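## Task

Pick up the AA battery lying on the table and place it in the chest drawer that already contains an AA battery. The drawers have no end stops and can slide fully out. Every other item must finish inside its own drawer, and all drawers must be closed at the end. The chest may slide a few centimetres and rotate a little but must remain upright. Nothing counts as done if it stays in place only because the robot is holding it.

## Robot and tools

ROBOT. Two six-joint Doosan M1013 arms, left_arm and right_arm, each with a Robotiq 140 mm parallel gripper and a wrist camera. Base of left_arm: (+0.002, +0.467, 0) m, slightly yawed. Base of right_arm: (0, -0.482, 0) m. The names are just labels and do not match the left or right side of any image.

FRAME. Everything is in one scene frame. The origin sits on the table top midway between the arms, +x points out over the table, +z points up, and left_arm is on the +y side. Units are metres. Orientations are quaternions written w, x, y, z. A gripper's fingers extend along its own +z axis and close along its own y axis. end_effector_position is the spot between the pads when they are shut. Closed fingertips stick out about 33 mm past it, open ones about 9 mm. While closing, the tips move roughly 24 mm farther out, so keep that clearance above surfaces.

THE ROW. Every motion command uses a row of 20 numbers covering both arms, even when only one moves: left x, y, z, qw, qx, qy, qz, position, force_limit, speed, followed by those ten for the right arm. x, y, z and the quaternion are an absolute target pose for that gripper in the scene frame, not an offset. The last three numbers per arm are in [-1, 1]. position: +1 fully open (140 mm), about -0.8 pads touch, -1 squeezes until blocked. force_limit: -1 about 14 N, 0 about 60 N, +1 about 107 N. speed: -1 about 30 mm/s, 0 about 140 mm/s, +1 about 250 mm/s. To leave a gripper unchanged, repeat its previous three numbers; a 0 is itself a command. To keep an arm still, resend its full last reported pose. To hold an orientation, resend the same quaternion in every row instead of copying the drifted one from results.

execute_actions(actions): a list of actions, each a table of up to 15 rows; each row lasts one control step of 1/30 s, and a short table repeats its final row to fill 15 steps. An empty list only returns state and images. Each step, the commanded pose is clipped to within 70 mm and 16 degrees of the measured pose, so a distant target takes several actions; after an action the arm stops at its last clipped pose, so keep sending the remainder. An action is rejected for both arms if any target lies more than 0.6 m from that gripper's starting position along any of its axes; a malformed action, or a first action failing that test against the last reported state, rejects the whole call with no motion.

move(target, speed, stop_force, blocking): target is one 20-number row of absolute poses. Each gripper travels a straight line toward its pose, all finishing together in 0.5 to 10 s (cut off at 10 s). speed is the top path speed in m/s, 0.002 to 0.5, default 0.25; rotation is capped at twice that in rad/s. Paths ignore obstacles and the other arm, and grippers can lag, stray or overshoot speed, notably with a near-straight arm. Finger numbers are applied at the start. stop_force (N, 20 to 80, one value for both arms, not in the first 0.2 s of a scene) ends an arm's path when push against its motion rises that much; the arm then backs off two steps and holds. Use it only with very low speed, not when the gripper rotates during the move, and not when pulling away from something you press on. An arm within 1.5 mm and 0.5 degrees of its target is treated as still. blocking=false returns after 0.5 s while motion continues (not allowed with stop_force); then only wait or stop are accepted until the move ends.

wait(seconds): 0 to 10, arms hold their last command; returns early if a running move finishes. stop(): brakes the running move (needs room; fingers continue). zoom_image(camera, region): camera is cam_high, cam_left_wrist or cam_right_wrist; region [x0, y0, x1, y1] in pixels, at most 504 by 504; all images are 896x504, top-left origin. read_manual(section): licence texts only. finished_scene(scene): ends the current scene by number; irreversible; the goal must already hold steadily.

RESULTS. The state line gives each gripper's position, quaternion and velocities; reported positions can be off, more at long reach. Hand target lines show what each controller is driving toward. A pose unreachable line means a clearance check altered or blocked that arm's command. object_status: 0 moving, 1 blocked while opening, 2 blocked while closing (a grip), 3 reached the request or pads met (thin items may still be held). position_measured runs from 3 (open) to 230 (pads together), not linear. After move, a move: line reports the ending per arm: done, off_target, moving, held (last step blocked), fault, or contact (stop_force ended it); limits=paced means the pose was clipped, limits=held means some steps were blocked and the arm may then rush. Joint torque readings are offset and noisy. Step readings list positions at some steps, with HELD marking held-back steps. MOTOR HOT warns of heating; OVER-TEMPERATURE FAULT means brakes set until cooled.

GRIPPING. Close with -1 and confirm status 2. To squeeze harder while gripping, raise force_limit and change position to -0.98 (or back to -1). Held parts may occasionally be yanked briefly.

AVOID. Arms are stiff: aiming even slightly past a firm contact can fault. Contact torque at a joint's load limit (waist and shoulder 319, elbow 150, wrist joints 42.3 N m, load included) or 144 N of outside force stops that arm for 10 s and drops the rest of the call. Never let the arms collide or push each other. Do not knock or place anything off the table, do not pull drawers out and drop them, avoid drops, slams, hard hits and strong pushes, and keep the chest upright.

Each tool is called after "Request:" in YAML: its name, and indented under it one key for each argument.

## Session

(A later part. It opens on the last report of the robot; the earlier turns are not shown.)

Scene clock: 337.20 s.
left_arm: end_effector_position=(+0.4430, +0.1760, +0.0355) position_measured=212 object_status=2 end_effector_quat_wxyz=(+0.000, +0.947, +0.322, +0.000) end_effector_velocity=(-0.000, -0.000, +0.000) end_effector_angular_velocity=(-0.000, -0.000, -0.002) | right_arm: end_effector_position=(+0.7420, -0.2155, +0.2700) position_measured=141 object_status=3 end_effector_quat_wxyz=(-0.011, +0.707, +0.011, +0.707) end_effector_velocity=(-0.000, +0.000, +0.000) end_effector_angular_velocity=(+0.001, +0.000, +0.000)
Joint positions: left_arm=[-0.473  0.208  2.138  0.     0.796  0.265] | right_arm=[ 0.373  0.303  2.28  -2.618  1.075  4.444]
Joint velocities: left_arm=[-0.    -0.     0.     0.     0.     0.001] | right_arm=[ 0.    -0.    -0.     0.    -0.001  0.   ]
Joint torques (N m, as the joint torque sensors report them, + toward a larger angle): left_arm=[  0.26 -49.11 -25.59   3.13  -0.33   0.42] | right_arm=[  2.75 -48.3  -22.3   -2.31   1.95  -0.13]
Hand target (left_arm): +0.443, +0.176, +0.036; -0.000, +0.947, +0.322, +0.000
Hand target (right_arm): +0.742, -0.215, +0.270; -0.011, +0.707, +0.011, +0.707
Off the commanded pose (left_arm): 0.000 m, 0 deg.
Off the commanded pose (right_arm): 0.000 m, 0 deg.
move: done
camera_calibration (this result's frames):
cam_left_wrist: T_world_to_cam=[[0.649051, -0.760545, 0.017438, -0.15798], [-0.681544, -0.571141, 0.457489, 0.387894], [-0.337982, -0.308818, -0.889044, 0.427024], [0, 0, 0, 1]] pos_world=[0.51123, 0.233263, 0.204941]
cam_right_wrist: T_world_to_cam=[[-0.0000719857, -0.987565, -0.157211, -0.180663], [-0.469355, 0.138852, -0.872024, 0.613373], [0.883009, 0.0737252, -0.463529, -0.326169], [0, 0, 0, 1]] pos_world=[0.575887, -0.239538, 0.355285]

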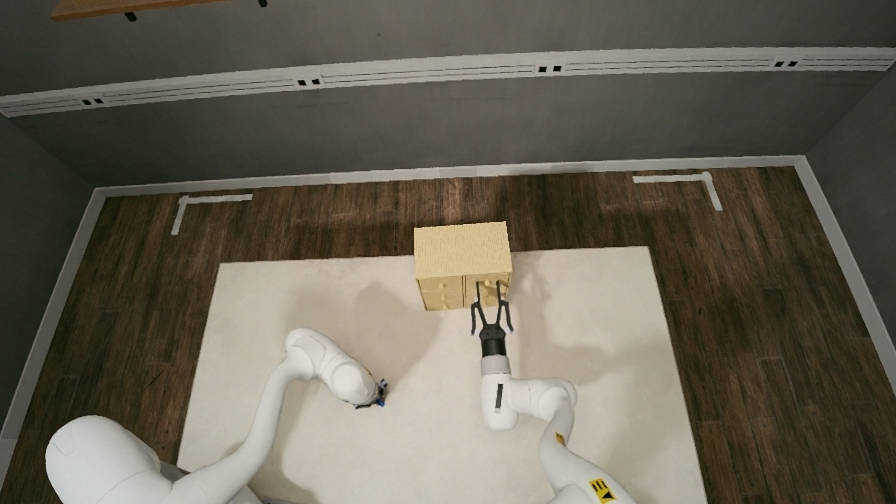

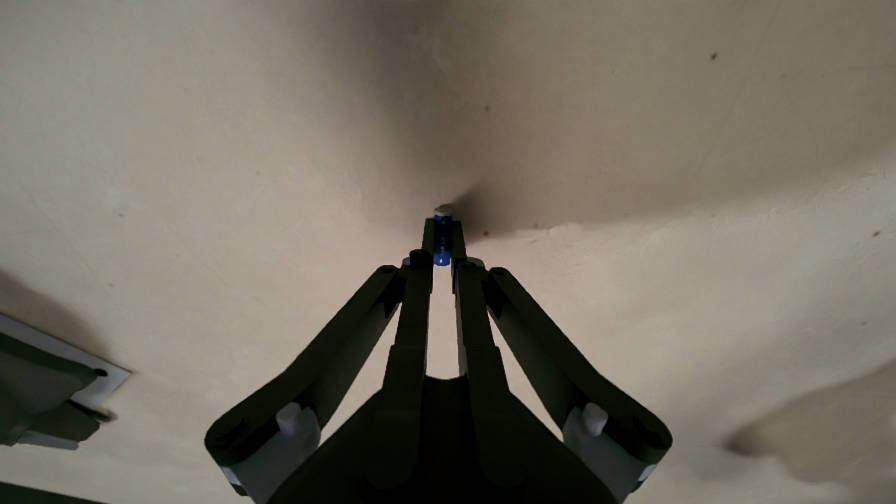

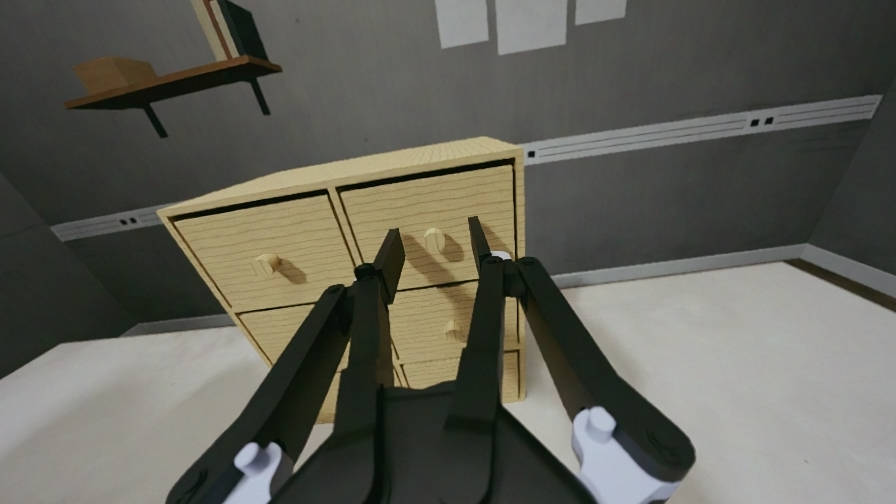

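Request:
execute_actions:
  actions:
    - [[0.443, 0.176, 0.0355, 0, 0.9467, 0.3222, 0, -0.98, 0.2, 0, 0.744, -0.214, 0.270, -0.0111, 0.7070, 0.0111, 0.7070, -0.4, 0, 0]]
    - [[0.443, 0.176, 0.0355, 0, 0.9467, 0.3222, 0, -0.98, 0.2, 0, 0.744, -0.214, 0.270, -0.0111, 0.7070, 0.0111, 0.7070, -1, 0, -0.3]]

Scene clock: 384.37 s.
left_arm: end_effector_position=(+0.4430, +0.1760, +0.0355) position_measured=215 object_status=2 end_effector_quat_wxyz=(+0.000, +0.947, +0.322, +0.000) end_effector_velocity=(+0.000, -0.000, +0.000) end_effector_angular_velocity=(-0.000, -0.000, +0.001) | right_arm: end_effector_position=(+0.7440, -0.2140, +0.2700) position_measured=211 object_status=2 end_effector_quat_wxyz=(-0.011, +0.707, +0.011, +0.707) end_effector_velocity=(-0.000, +0.000, +0.000) end_effector_angular_velocity=(-0.000, +0.000, +0.000)
Joint positions: left_arm=[-0.473  0.208  2.138 -0.     0.796  0.265] | right_arm=[ 0.374  0.306  2.275 -2.617  1.074  4.443]
Joint velocities: left_arm=[ 0.    -0.001 -0.    -0.     0.001 -0.001] | right_arm=[ 0.    -0.     0.     0.    -0.    -0.001]
Joint torques (N m, as the joint torque sensors report them, + toward a larger angle): left_arm=[  1.05 -43.11 -20.82   2.97  -0.68   0.17] | right_arm=[  3.13 -45.17 -21.99  -2.39   2.31  -0.23]
Hand target (left_arm): +0.443, +0.176, +0.036; +0.000, +0.947, +0.322, +0.000
Hand target (right_arm): +0.744, -0.214, +0.270; -0.011, +0.707, +0.011, +0.707
Off the commanded pose (left_arm): 0.000 m, 0 deg.
Off the commanded pose (right_arm): 0.000 m, 0 deg.
Step readings (end_effector_position; steps 1 to 15: 1st action; 16 to 30: 2nd action):
0: left_arm (+0.4430, +0.1760, +0.0355) | right_arm (+0.7420, -0.2155, +0.2700)
1: left_arm (+0.4430, +0.1760, +0.0355) | right_arm (+0.7422, -0.2154, +0.2700)
2: left_arm (+0.4430, +0.1760, +0.0355) | right_arm (+0.7428, -0.2150, +0.2700)
4: left_arm (+0.4430, +0.1760, +0.0355) | right_arm (+0.7435, -0.2144, +0.2700)
8: left_arm (+0.4430, +0.1760, +0.0355) | right_arm (+0.7439, -0.2141, +0.2700)
15: left_arm (+0.4430, +0.1760, +0.0355) | right_arm (+0.7440, -0.2140, +0.2700)
16: left_arm (+0.4430, +0.1760, +0.0355) | right_arm (+0.7440, -0.2140, +0.2700)
17: left_arm (+0.4430, +0.1760, +0.0355) | right_arm (+0.7440, -0.2140, +0.2700)
19: left_arm (+0.4430, +0.1760, +0.0355) | right_arm (+0.7440, -0.2140, +0.2700)
23: left_arm (+0.4430, +0.1760, +0.0355) | right_arm (+0.7440, -0.2140, +0.2700)
30: end_effector_position above
camera_calibration (this result's frames):
cam_left_wrist: T_world_to_cam=[[0.64905, -0.760546, 0.0174222, -0.157951], [-0.681533, -0.57114, 0.457507, 0.387888], [-0.338005, -0.308819, -0.889035, 0.427007], [0, 0, 0, 1]] pos_world=[0.511207, 0.233277, 0.204915]
cam_right_wrist: T_world_to_cam=[[-0.0000858207, -0.987564, -0.15722, -0.179171], [-0.46936, 0.138866, -0.872019, 0.614108], [0.883007, 0.0737181, -0.463535, -0.328045], [0, 0, 0, 1]] pos_world=[0.577888, -0.238039, 0.355284]

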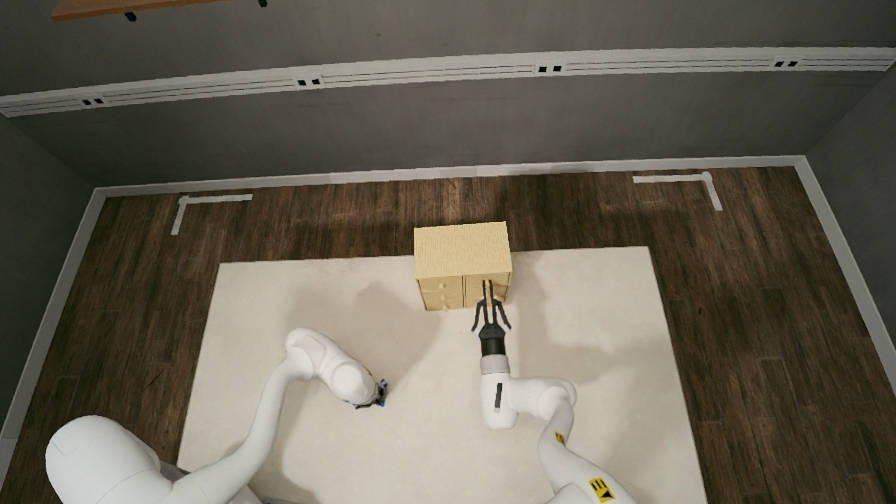

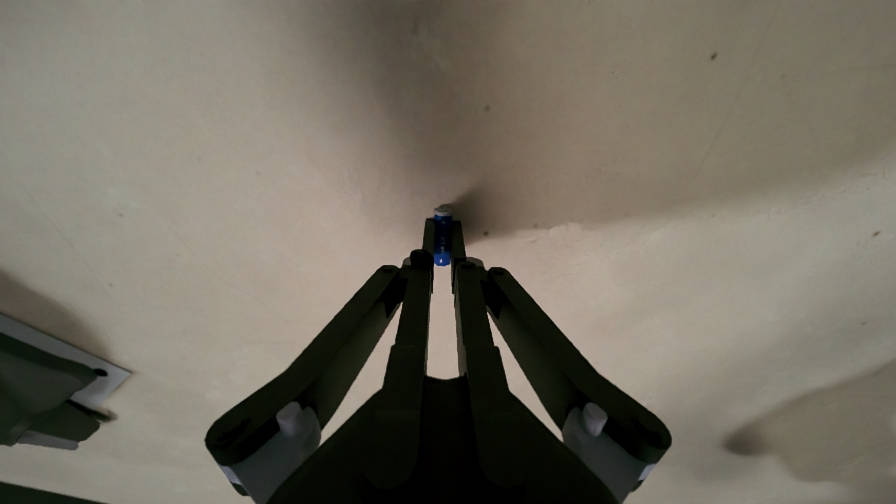

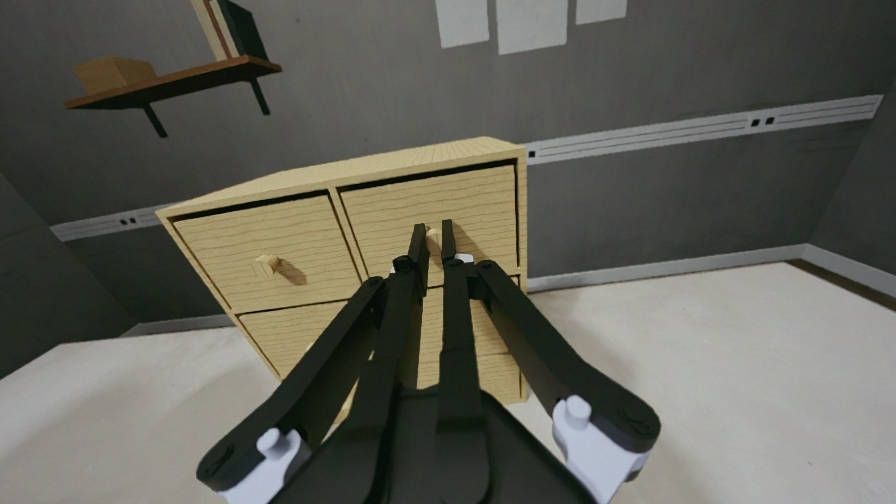

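Request:
move:
  target: [0.46, 0.17, 0.14, 0, 0.9467, 0.3222, 0, -0.98, 0.2, 0, 0.634, -0.2175, 0.270, -0.0111, 0.7070, 0.0111, 0.7070, -1, 0, -0.3]
  speed: 0.08

Scene clock: 407.80 s.
left_arm: end_effector_position=(+0.4600, +0.1701, +0.1399) position_measured=215 object_status=2 end_effector_quat_wxyz=(-0.000, +0.947, +0.322, +0.000) end_effector_velocity=(-0.000, +0.000, +0.001) end_effector_angular_velocity=(+0.001, +0.002, +0.001) | right_arm: end_effector_position=(+0.6341, -0.2176, +0.2700) position_measured=211 object_status=2 end_effector_quat_wxyz=(-0.011, +0.707, +0.011, +0.707) end_effector_velocity=(-0.001, -0.000, -0.000) end_effector_angular_velocity=(-0.000, +0.000, -0.000)
Joint positions: left_arm=[-0.463  0.114  2.015  0.     1.013  0.275] | right_arm=[ 0.498  0.201  2.439 -2.5    1.157  4.42 ]
Joint velocities: left_arm=[-0.    -0.    -0.001  0.     0.003 -0.001] | right_arm=[ 0.001 -0.001  0.002  0.002  0.001 -0.   ]
Joint torques (N m, as the joint torque sensors report them, + toward a larger angle): left_arm=[ -0.5  -50.7  -33.     3.96  -0.22   0.4 ] | right_arm=[  4.11 -31.53 -20.25  -2.73   2.18  -0.17]
Hand target (left_arm): +0.460, +0.170, +0.140; -0.000, +0.947, +0.322, +0.000
Hand target (right_arm): +0.634, -0.218, +0.270; -0.011, +0.707, +0.011, +0.707
Off the commanded pose (left_arm): 0.000 m, 0 deg.
Off the commanded pose (right_arm): 0.000 m, 0 deg.
move: done
camera_calibration (this result's frames):
cam_left_wrist: T_world_to_cam=[[0.649229, -0.760396, 0.0173164, -0.1754], [-0.681439, -0.5714, 0.457322, 0.348357], [-0.337851, -0.308707, -0.889133, 0.523618], [0, 0, 0, 1]] pos_world=[0.528164, 0.227322, 0.309291]
cam_right_wrist: T_world_to_cam=[[-0.0000244901, -0.987549, -0.157312, -0.182791], [-0.469334, 0.138921, -0.872024, 0.563031], [0.883021, 0.0738106, -0.463494, -0.230772], [0, 0, 0, 1]] pos_world=[0.468021, -0.241698, 0.35526]

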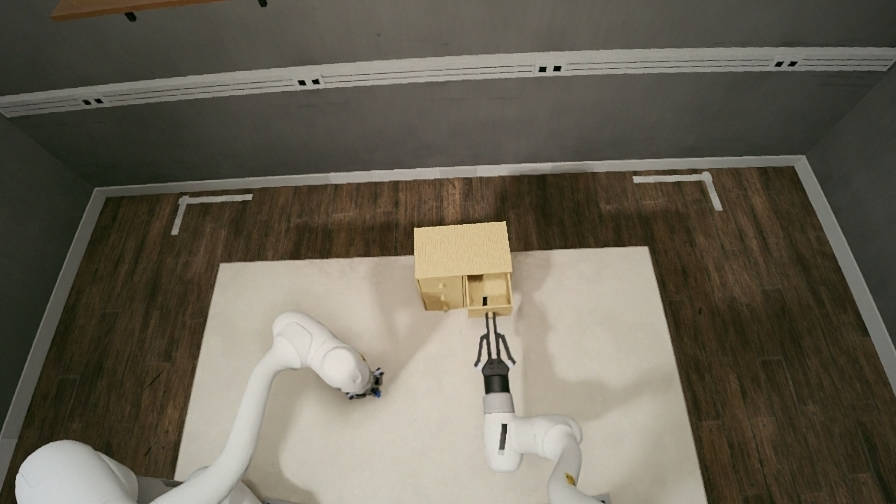

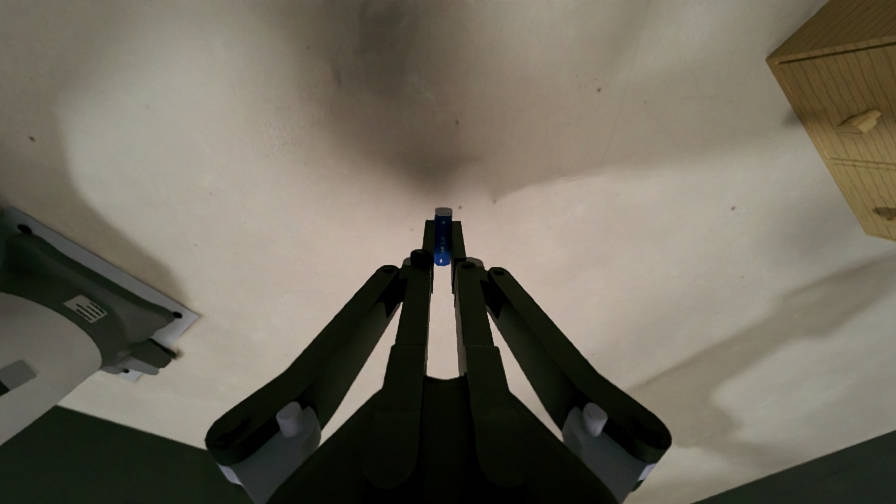

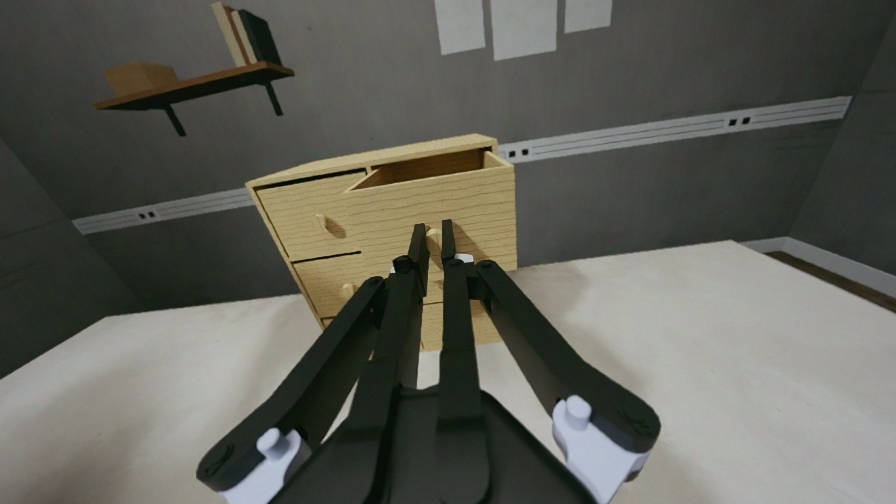

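Request:
zoom_image:
  camera: "cam_high"
  region: [450, 260, 530, 330]

Region (450, 260, 530, 330) of cam_high's 896x504 image, scaled by 6.300, with more detail than that image has; it fills the top 441 rows of this view, and the rest is white.

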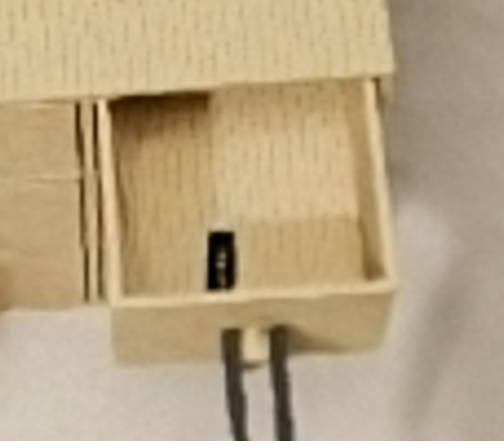

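Request:
move:
  target: [0.64, -0.02, 0.40, 0.1305, 0.9914, 0, 0, -0.98, 0.2, 0, 0.634, -0.2175, 0.270, -0.0111, 0.7070, 0.0111, 0.7070, -1, 0, -0.3]
  speed: 0.3

Request:
move:
  target: [0.73, -0.17, 0.385, 0.1305, 0.9914, 0, 0, -0.98, 0.2, 0, 0.634, -0.2175, 0.270, -0.0111, 0.7070, 0.0111, 0.7070, -1, 0, -0.3]
  speed: 0.2

Scene clock: 447.47 s.
left_arm: end_effector_position=(+0.6396, -0.0201, +0.3999) position_measured=215 object_status=2 end_effector_quat_wxyz=(+0.130, +0.991, +0.000, +0.000) end_effector_velocity=(+0.001, -0.001, +0.000) end_effector_angular_velocity=(-0.001, +0.001, -0.000) | right_arm: end_effector_position=(+0.6340, -0.2175, +0.2700) position_measured=211 object_status=2 end_effector_quat_wxyz=(-0.011, +0.707, +0.011, +0.707) end_effector_velocity=(-0.000, +0.000, +0.001) end_effector_angular_velocity=(+0.000, -0.003, +0.000)
Joint positions: left_arm=[-0.432  0.318  1.289 -0.218  1.387  0.986] | right_arm=[ 0.499  0.2    2.439 -2.499  1.157  4.42 ]
Joint velocities: left_arm=[ 0.001  0.003 -0.005 -0.001  0.003  0.001] | right_arm=[ 0.001 -0.001  0.    -0.     0.003 -0.   ]
Joint torques (N m, as the joint torque sensors report them, + toward a larger angle): left_arm=[ -3.44 -78.71 -41.27   3.66  -0.69   0.1 ] | right_arm=[  2.86 -34.73 -19.52  -2.35   2.27  -0.58]
Hand target (left_arm): +0.640, -0.020, +0.400; +0.130, +0.991, +0.000, -0.000
Hand target (right_arm): +0.634, -0.218, +0.270; -0.011, +0.707, +0.011, +0.707
Off the commanded pose (left_arm): 0.000 m, 0 deg.
Off the commanded pose (right_arm): 0.000 m, 0 deg.
move: done
camera_calibration (this result's frames):
cam_left_wrist: T_world_to_cam=[[0.0511147, -0.960076, 0.275029, -0.165654], [-0.888506, 0.0820277, 0.451474, 0.391103], [-0.45601, -0.267442, -0.84884, 0.817147], [0, 0, 0, 1]] pos_world=[0.728591, 0.0274174, 0.562614]
cam_right_wrist: T_world_to_cam=[[-0.0000686927, -0.987562, -0.157231, -0.182641], [-0.469318, 0.138872, -0.872041, 0.562969], [0.883029, 0.0737315, -0.46349, -0.230664], [0, 0, 0, 1]] pos_world=[0.467882, -0.241542, 0.355305]

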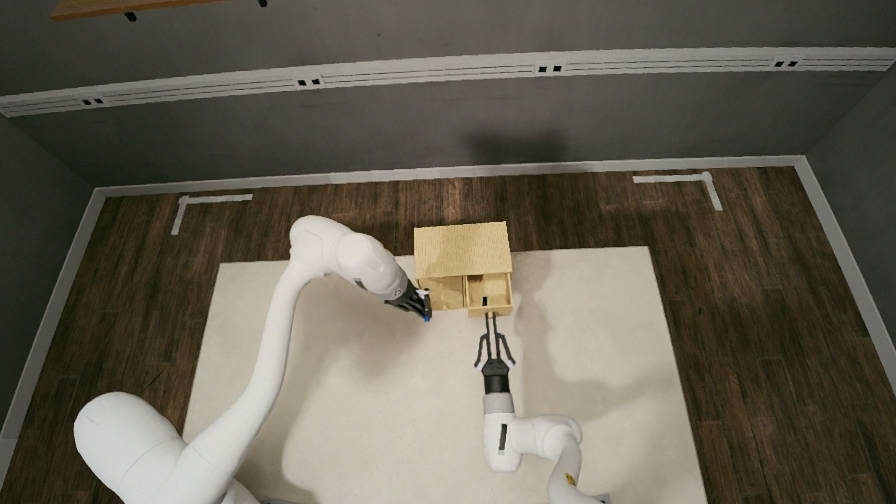

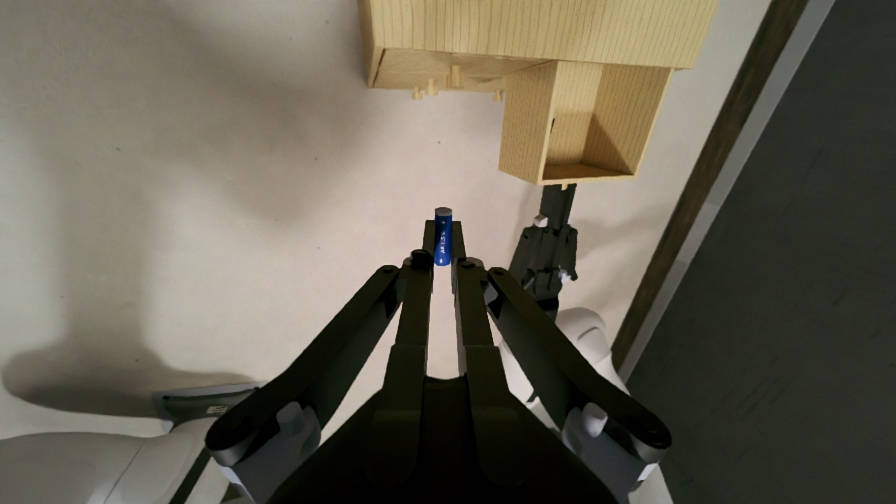

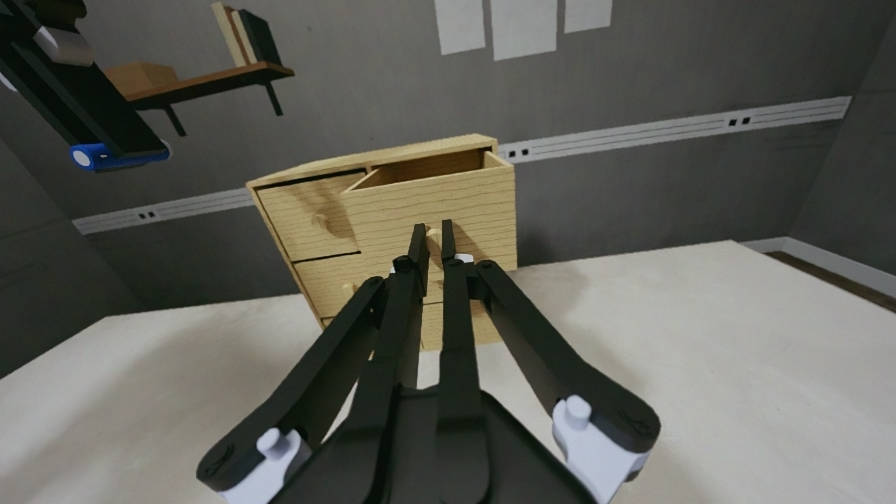

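Scene clock: 448.83 s.
left_arm: end_effector_position=(+0.7298, -0.1700, +0.3851) position_measured=215 object_status=2 end_effector_quat_wxyz=(+0.131, +0.991, +0.000, +0.000) end_effector_velocity=(+0.001, -0.001, -0.000) end_effector_angular_velocity=(+0.001, +0.001, +0.001) | right_arm: end_effector_position=(+0.6340, -0.2175, +0.2700) position_measured=211 object_status=2 end_effector_quat_wxyz=(-0.011, +0.707, +0.011, +0.707) end_effector_velocity=(-0.000, +0.001, +0.000) end_effector_angular_velocity=(+0.001, -0.000, +0.001)
Joint positions: left_arm=[-0.51   0.609  0.88  -0.202  1.485  0.885] | right_arm=[ 0.499  0.2    2.439 -2.499  1.157  4.42 ]
Joint velocities: left_arm=[-0.     0.004 -0.006  0.     0.003 -0.002] | right_arm=[ 0.001 -0.     0.     0.     0.001  0.001]
Joint torques (N m, as the joint torque sensors report them, + toward a larger angle): left_arm=[  -0.06 -103.28  -40.      3.82   -0.61    0.3 ] | right_arm=[  3.32 -34.51 -19.76  -2.01   2.11  -0.39]
Hand target (left_arm): +0.730, -0.170, +0.385; +0.131, +0.991, +0.000, +0.000
Hand target (right_arm): +0.634, -0.217, +0.270; -0.011, +0.707, +0.011, +0.707
Off the commanded pose (left_arm): 0.000 m, 0 deg.
Off the commanded pose (right_arm): 0.000 m, 0 deg.
move: done
camera_calibration (this result's frames):
cam_left_wrist: T_world_to_cam=[[0.0504927, -0.960013, 0.275364, -0.309783], [-0.88855, 0.0827036, 0.451264, 0.490421], [-0.455993, -0.26746, -0.848844, 0.805586], [0, 0, 0, 1]] pos_world=[0.818747, -0.122493, 0.54781]
cam_right_wrist: T_world_to_cam=[[-0.0000734265, -0.987565, -0.157212, -0.182645], [-0.469342, 0.138855, -0.872031, 0.56296], [0.883017, 0.0737222, -0.463516, -0.230665], [0, 0, 0, 1]] pos_world=[0.467888, -0.241538, 0.355287]

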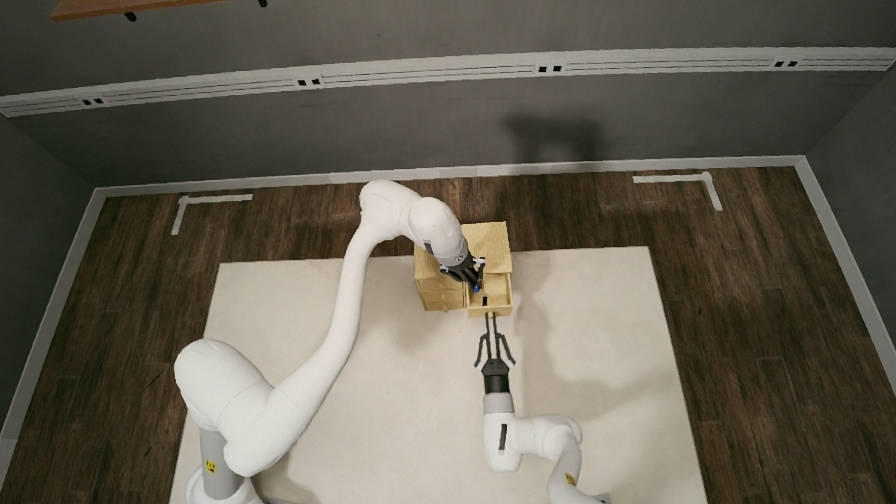

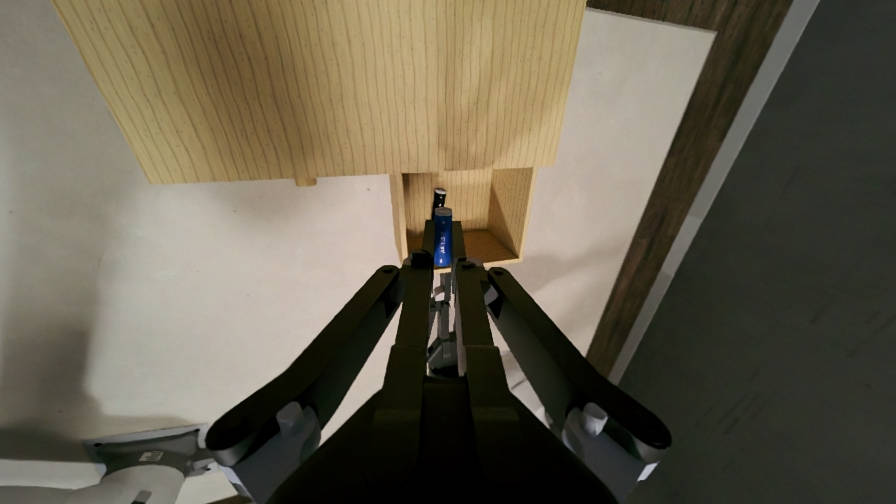

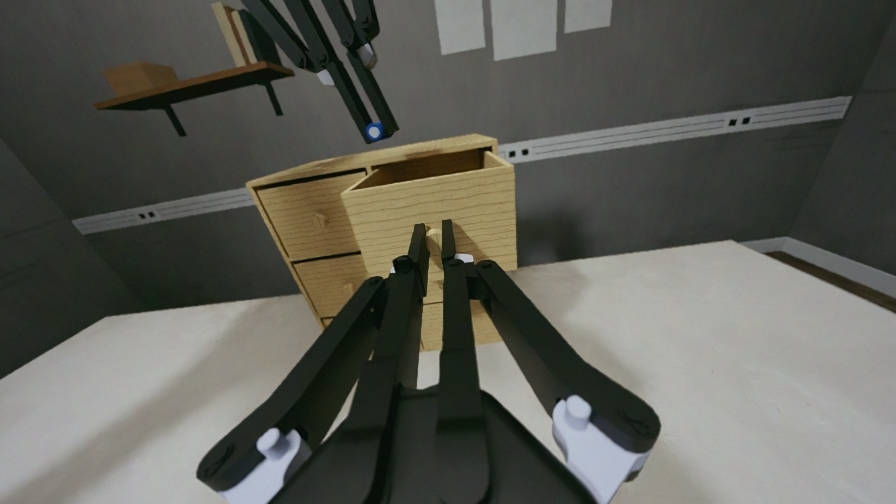

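Request:
zoom_image:
  camera: "cam_left_wrist"
  region: [390, 160, 540, 280]

Region (390, 160, 540, 280) of cam_left_wrist's 896x504 image, scaled by 3.360, with more detail than that image has; it fills the top 403 rows of this view, and the rest is white.

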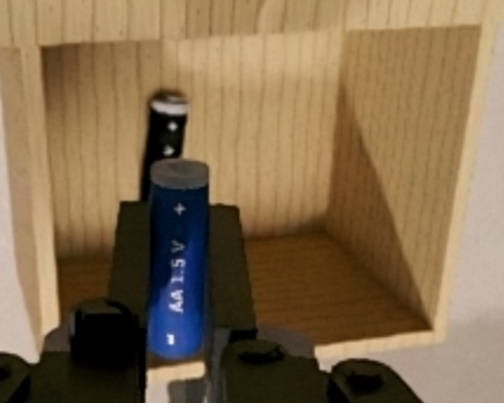

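Request:
move:
  target: [0.725, -0.243, 0.375, 0.1305, 0.9914, 0, 0, -0.98, 0.2, 0, 0.634, -0.2175, 0.270, -0.0111, 0.7070, 0.0111, 0.7070, -1, 0, -0.3]
  speed: 0.15

Request:
zoom_image:
  camera: "cam_left_wrist"
  region: [330, 150, 500, 290]

Scene clock: 495.60 s.
left_arm: end_effector_position=(+0.7250, -0.2429, +0.3751) position_measured=215 object_status=2 end_effector_quat_wxyz=(+0.131, +0.991, +0.000, +0.000) end_effector_velocity=(+0.001, -0.001, +0.001) end_effector_angular_velocity=(-0.001, -0.001, +0.000) | right_arm: end_effector_position=(+0.6340, -0.2175, +0.2700) position_measured=211 object_status=2 end_effector_quat_wxyz=(-0.011, +0.707, +0.011, +0.707) end_effector_velocity=(+0.000, -0.001, +0.000) end_effector_angular_velocity=(-0.001, -0.001, -0.001)
Joint positions: left_arm=[-0.572  0.7    0.746 -0.191  1.516  0.816] | right_arm=[ 0.499  0.2    2.439 -2.499  1.157  4.42 ]
Joint velocities: left_arm=[-0.     0.003 -0.006 -0.     0.002 -0.001] | right_arm=[-0.001 -0.     0.    -0.     0.001 -0.001]
Joint torques (N m, as the joint torque sensors report them, + toward a larger angle): left_arm=[   0.39 -113.25  -38.67    4.09   -1.02    0.25] | right_arm=[  4.04 -32.74 -19.5   -2.28   2.7   -0.15]
Hand target (left_arm): +0.725, -0.243, +0.375; +0.131, +0.991, +0.000, +0.000
Hand target (right_arm): +0.634, -0.218, +0.270; -0.011, +0.707, +0.011, +0.707
Off the commanded pose (left_arm): 0.000 m, 0 deg.
Off the commanded pose (right_arm): 0.000 m, 0 deg.
move: done
camera_calibration (this result's frames):
cam_left_wrist: T_world_to_cam=[[0.0504064, -0.960029, 0.275325, -0.376621], [-0.888505, 0.0827872, 0.451338, 0.496643], [-0.45609, -0.267378, -0.848817, 0.775423], [0, 0, 0, 1]] pos_world=[0.813917, -0.195352, 0.537732]
cam_right_wrist: T_world_to_cam=[[-0.0000715165, -0.987565, -0.157212, -0.182646], [-0.469355, 0.138853, -0.872024, 0.562961], [0.883009, 0.0737258, -0.463529, -0.230658], [0, 0, 0, 1]] pos_world=[0.467889, -0.241538, 0.355285]

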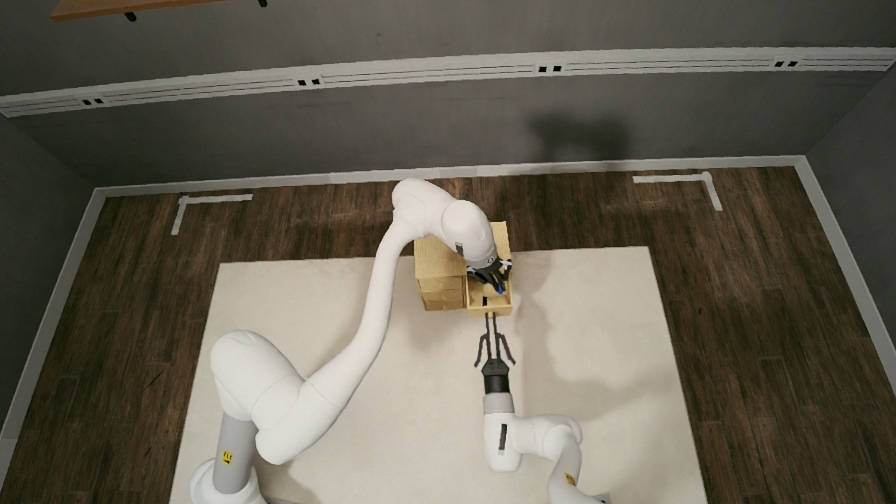

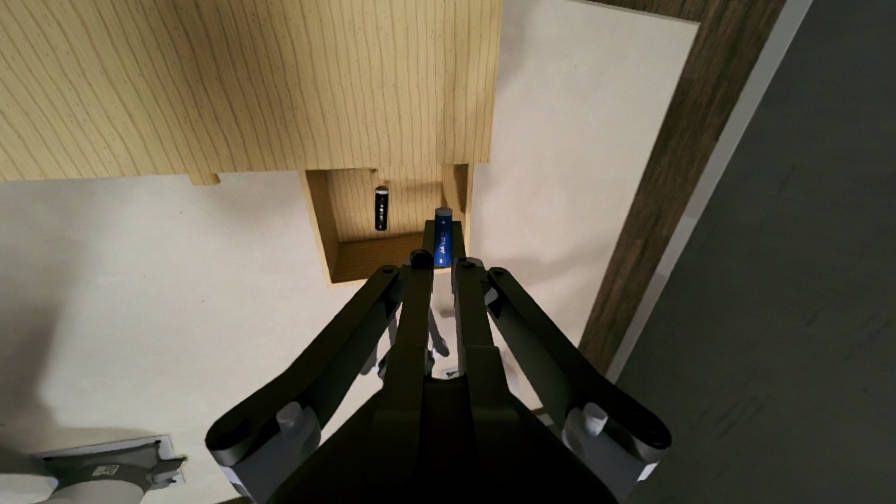

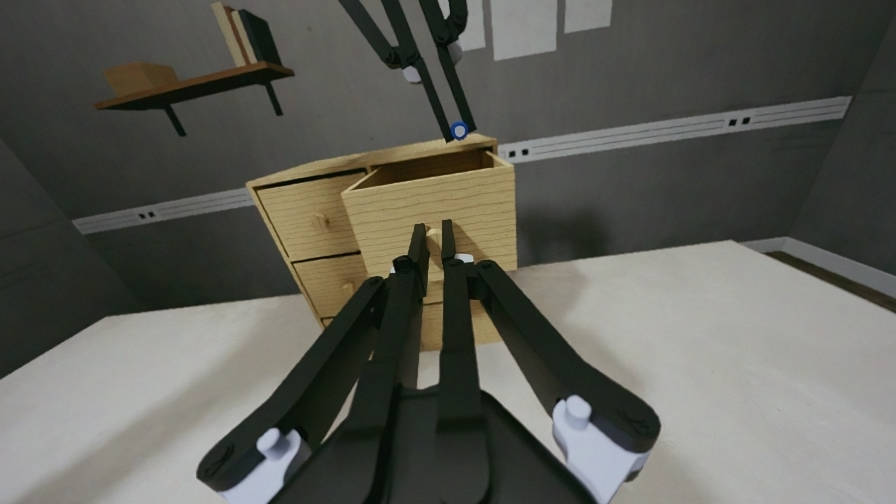

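Region (330, 150, 500, 290) of cam_left_wrist's 896x504 image, scaled by 2.965, with more detail than that image has; it fills the top 415 rows of this view, and the rest is white.

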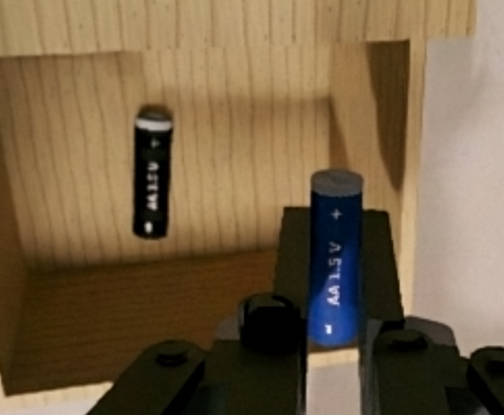

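Request:
zoom_image:
  camera: "cam_left_wrist"
  region: [355, 178, 415, 238]

Region (355, 178, 415, 238) of cam_left_wrist's 896x504 image, scaled by 8.400, with more detail than that image has.

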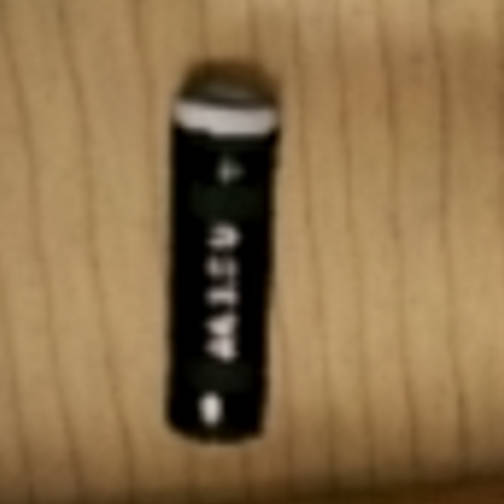

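Request:
move:
  target: [0.725, -0.241, 0.278, 0.1305, 0.9914, 0, 0, -0.98, 0.2, 0, 0.634, -0.2175, 0.270, -0.0111, 0.7070, 0.0111, 0.7070, -1, 0, -0.3]
  speed: 0.1

Request:
zoom_image:
  camera: "cam_left_wrist"
  region: [330, 130, 560, 310]

Scene clock: 533.93 s.
left_arm: end_effector_position=(+0.7250, -0.2410, +0.2782) position_measured=215 object_status=2 end_effector_quat_wxyz=(+0.131, +0.991, -0.000, +0.000) end_effector_velocity=(-0.000, +0.000, -0.003) end_effector_angular_velocity=(+0.001, +0.002, +0.001) | right_arm: end_effector_position=(+0.6340, -0.2175, +0.2700) position_measured=211 object_status=2 end_effector_quat_wxyz=(-0.011, +0.707, +0.011, +0.707) end_effector_velocity=(-0.000, +0.000, +0.000) end_effector_angular_velocity=(+0.000, -0.001, +0.000)
Joint positions: left_arm=[-0.571  0.69   0.936 -0.196  1.339  0.852] | right_arm=[ 0.499  0.2    2.439 -2.499  1.157  4.42 ]
Joint velocities: left_arm=[ 0.     0.001  0.002 -0.    -0.001 -0.001] | right_arm=[ 0.    -0.     0.    -0.     0.001  0.   ]
Joint torques (N m, as the joint torque sensors report them, + toward a larger angle): left_arm=[  -0.69 -108.69  -40.39    3.67   -1.13    0.  ] | right_arm=[  5.23 -32.88 -19.98  -2.07   2.27  -0.66]
Hand target (left_arm): +0.725, -0.241, +0.278; +0.131, +0.991, -0.000, -0.000
Hand target (right_arm): +0.634, -0.217, +0.270; -0.011, +0.707, +0.011, +0.707
Off the commanded pose (left_arm): 0.000 m, 0 deg.
Off the commanded pose (right_arm): 0.000 m, 0 deg.
move: done
camera_calibration (this result's frames):
cam_left_wrist: T_world_to_cam=[[0.0500656, -0.960057, 0.27529, -0.347922], [-0.888453, 0.0830993, 0.451381, 0.540261], [-0.456228, -0.267181, -0.848805, 0.693856], [0, 0, 0, 1]] pos_world=[0.813972, -0.193535, 0.440864]
cam_right_wrist: T_world_to_cam=[[-0.0000716014, -0.987565, -0.157212, -0.182645], [-0.469355, 0.138853, -0.872024, 0.562961], [0.883009, 0.0737258, -0.463529, -0.230658], [0, 0, 0, 1]] pos_world=[0.467889, -0.241538, 0.355285]

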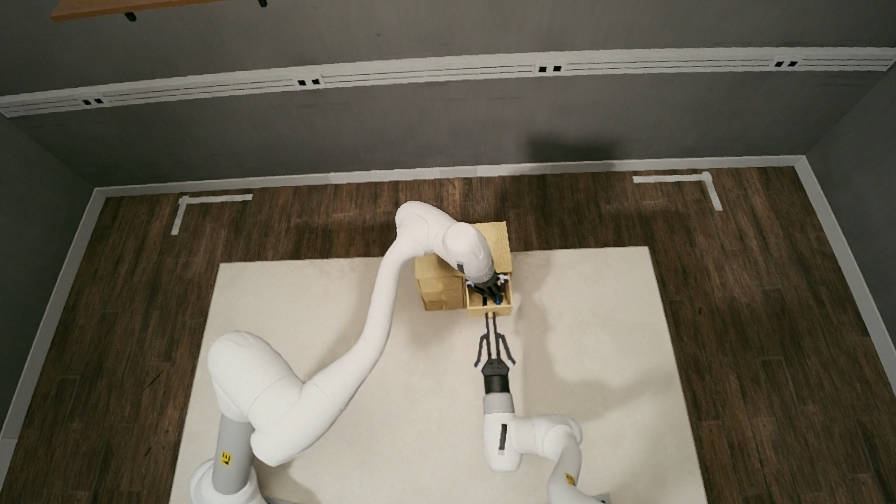

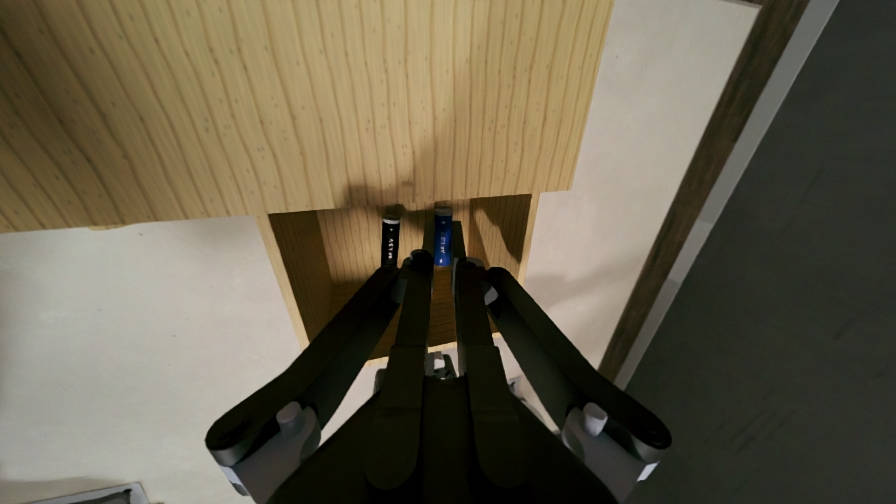

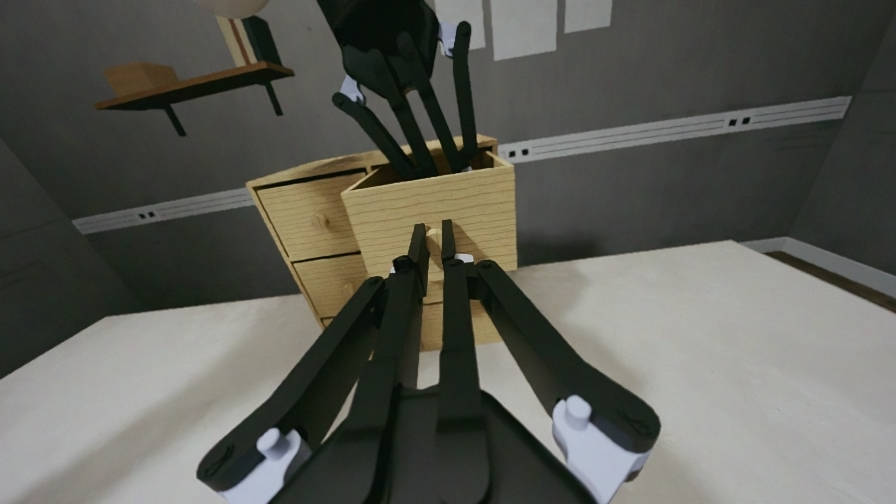

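Region (330, 130, 560, 310) of cam_left_wrist's 896x504 image, scaled by 2.191, with more detail than that image has; it fills the top 394 rows of this view, and the rest is white.

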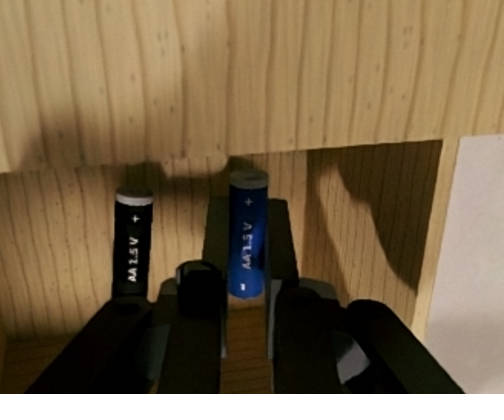

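Request:
move:
  target: [0.725, -0.241, 0.250, 0.1305, 0.9914, 0, 0, -0.98, 0.2, 0, 0.634, -0.2175, 0.270, -0.0111, 0.7070, 0.0111, 0.7070, -1, 0, -0.3]
  speed: 0.01
  stop_force: 20

Scene clock: 561.20 s.
left_arm: end_effector_position=(+0.7250, -0.2410, +0.2603) position_measured=215 object_status=2 end_effector_quat_wxyz=(+0.131, +0.991, -0.000, +0.000) end_effector_velocity=(-0.000, +0.000, +0.002) end_effector_angular_velocity=(+0.001, +0.001, -0.000) | right_arm: end_effector_position=(+0.6340, -0.2175, +0.2699) position_measured=211 object_status=2 end_effector_quat_wxyz=(-0.011, +0.707, +0.011, +0.707) end_effector_velocity=(+0.000, -0.000, +0.000) end_effector_angular_velocity=(+0.000, -0.001, -0.001)
Joint positions: left_arm=[-0.571  0.693  0.964 -0.198  1.309  0.859] | right_arm=[ 0.499  0.201  2.439 -2.499  1.157  4.42 ]
Joint velocities: left_arm=[-0.    -0.    -0.004  0.     0.006 -0.001] | right_arm=[-0.     0.001 -0.     0.     0.002  0.   ]
Joint torques (N m, as the joint torque sensors report them, + toward a larger angle): left_arm=[ -3.29 -82.66 -26.24   4.51  -0.97   0.13] | right_arm=[  3.11 -38.41 -26.96  -3.85   5.37  -0.12]
Hand target (left_arm): +0.725, -0.241, +0.260; +0.131, +0.991, -0.000, +0.000
Hand target (right_arm): +0.634, -0.217, +0.270; -0.011, +0.707, +0.011, +0.707
Off the commanded pose (left_arm): 0.010 m, 0 deg.
Off the commanded pose (right_arm): 0.000 m, 0 deg.
move: contact (left_arm)
camera_calibration (this result's frames):
cam_left_wrist: T_world_to_cam=[[0.0499845, -0.959986, 0.275552, -0.343004], [-0.888532, 0.0832472, 0.4512, 0.548533], [-0.456085, -0.267389, -0.848817, 0.678478], [0, 0, 0, 1]] pos_world=[0.813978, -0.193525, 0.422921]
cam_right_wrist: T_world_to_cam=[[-0.000146039, -0.987567, -0.157201, -0.182626], [-0.469605, 0.138857, -0.871889, 0.562978], [0.882877, 0.0736952, -0.463787, -0.230577], [0, 0, 0, 1]] pos_world=[0.467921, -0.241536, 0.355206]

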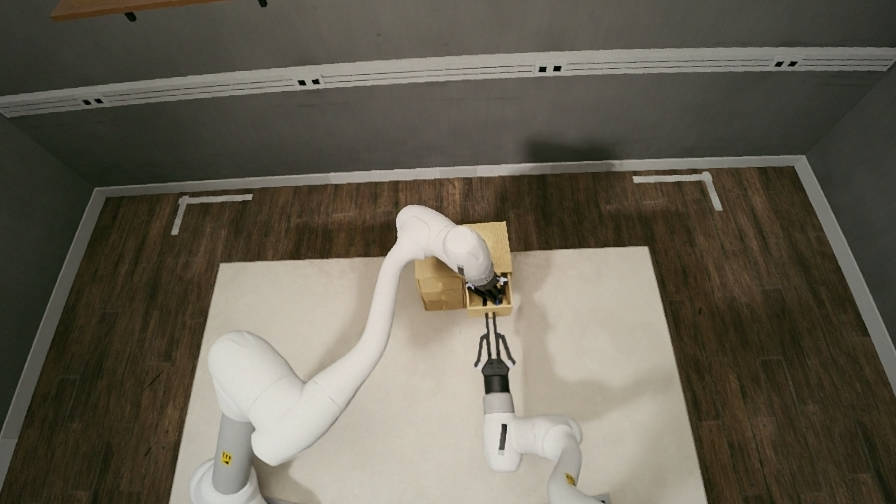

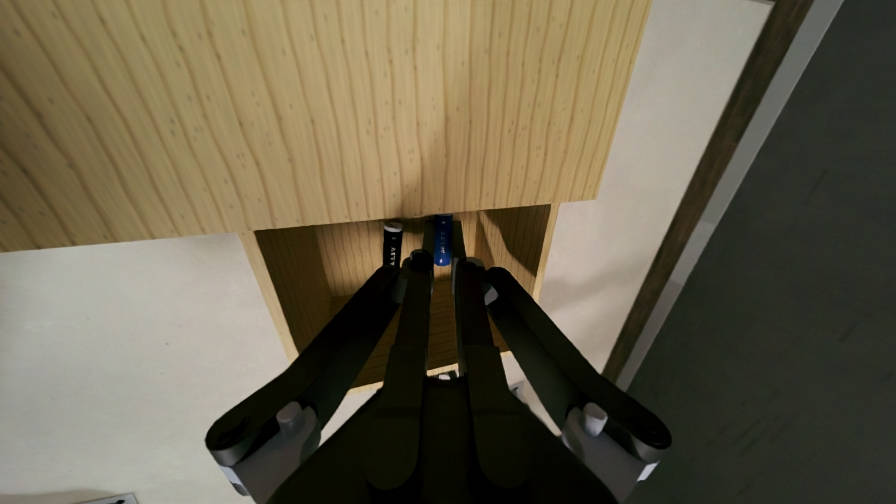

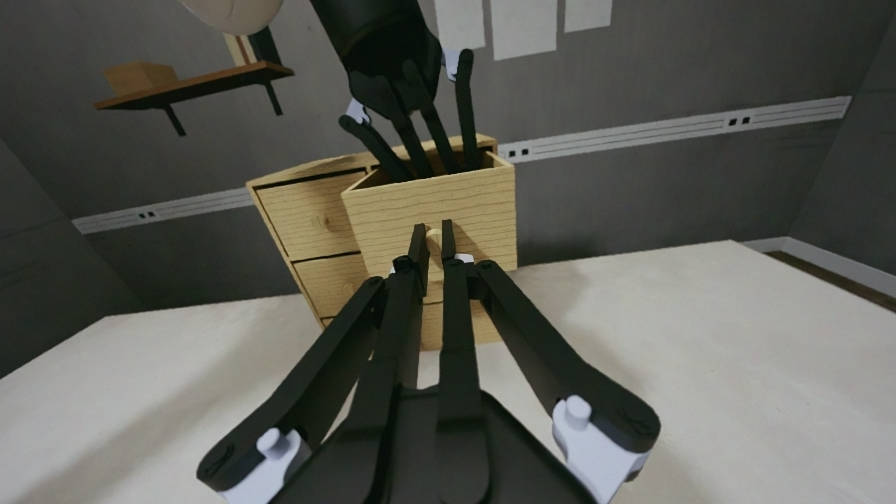

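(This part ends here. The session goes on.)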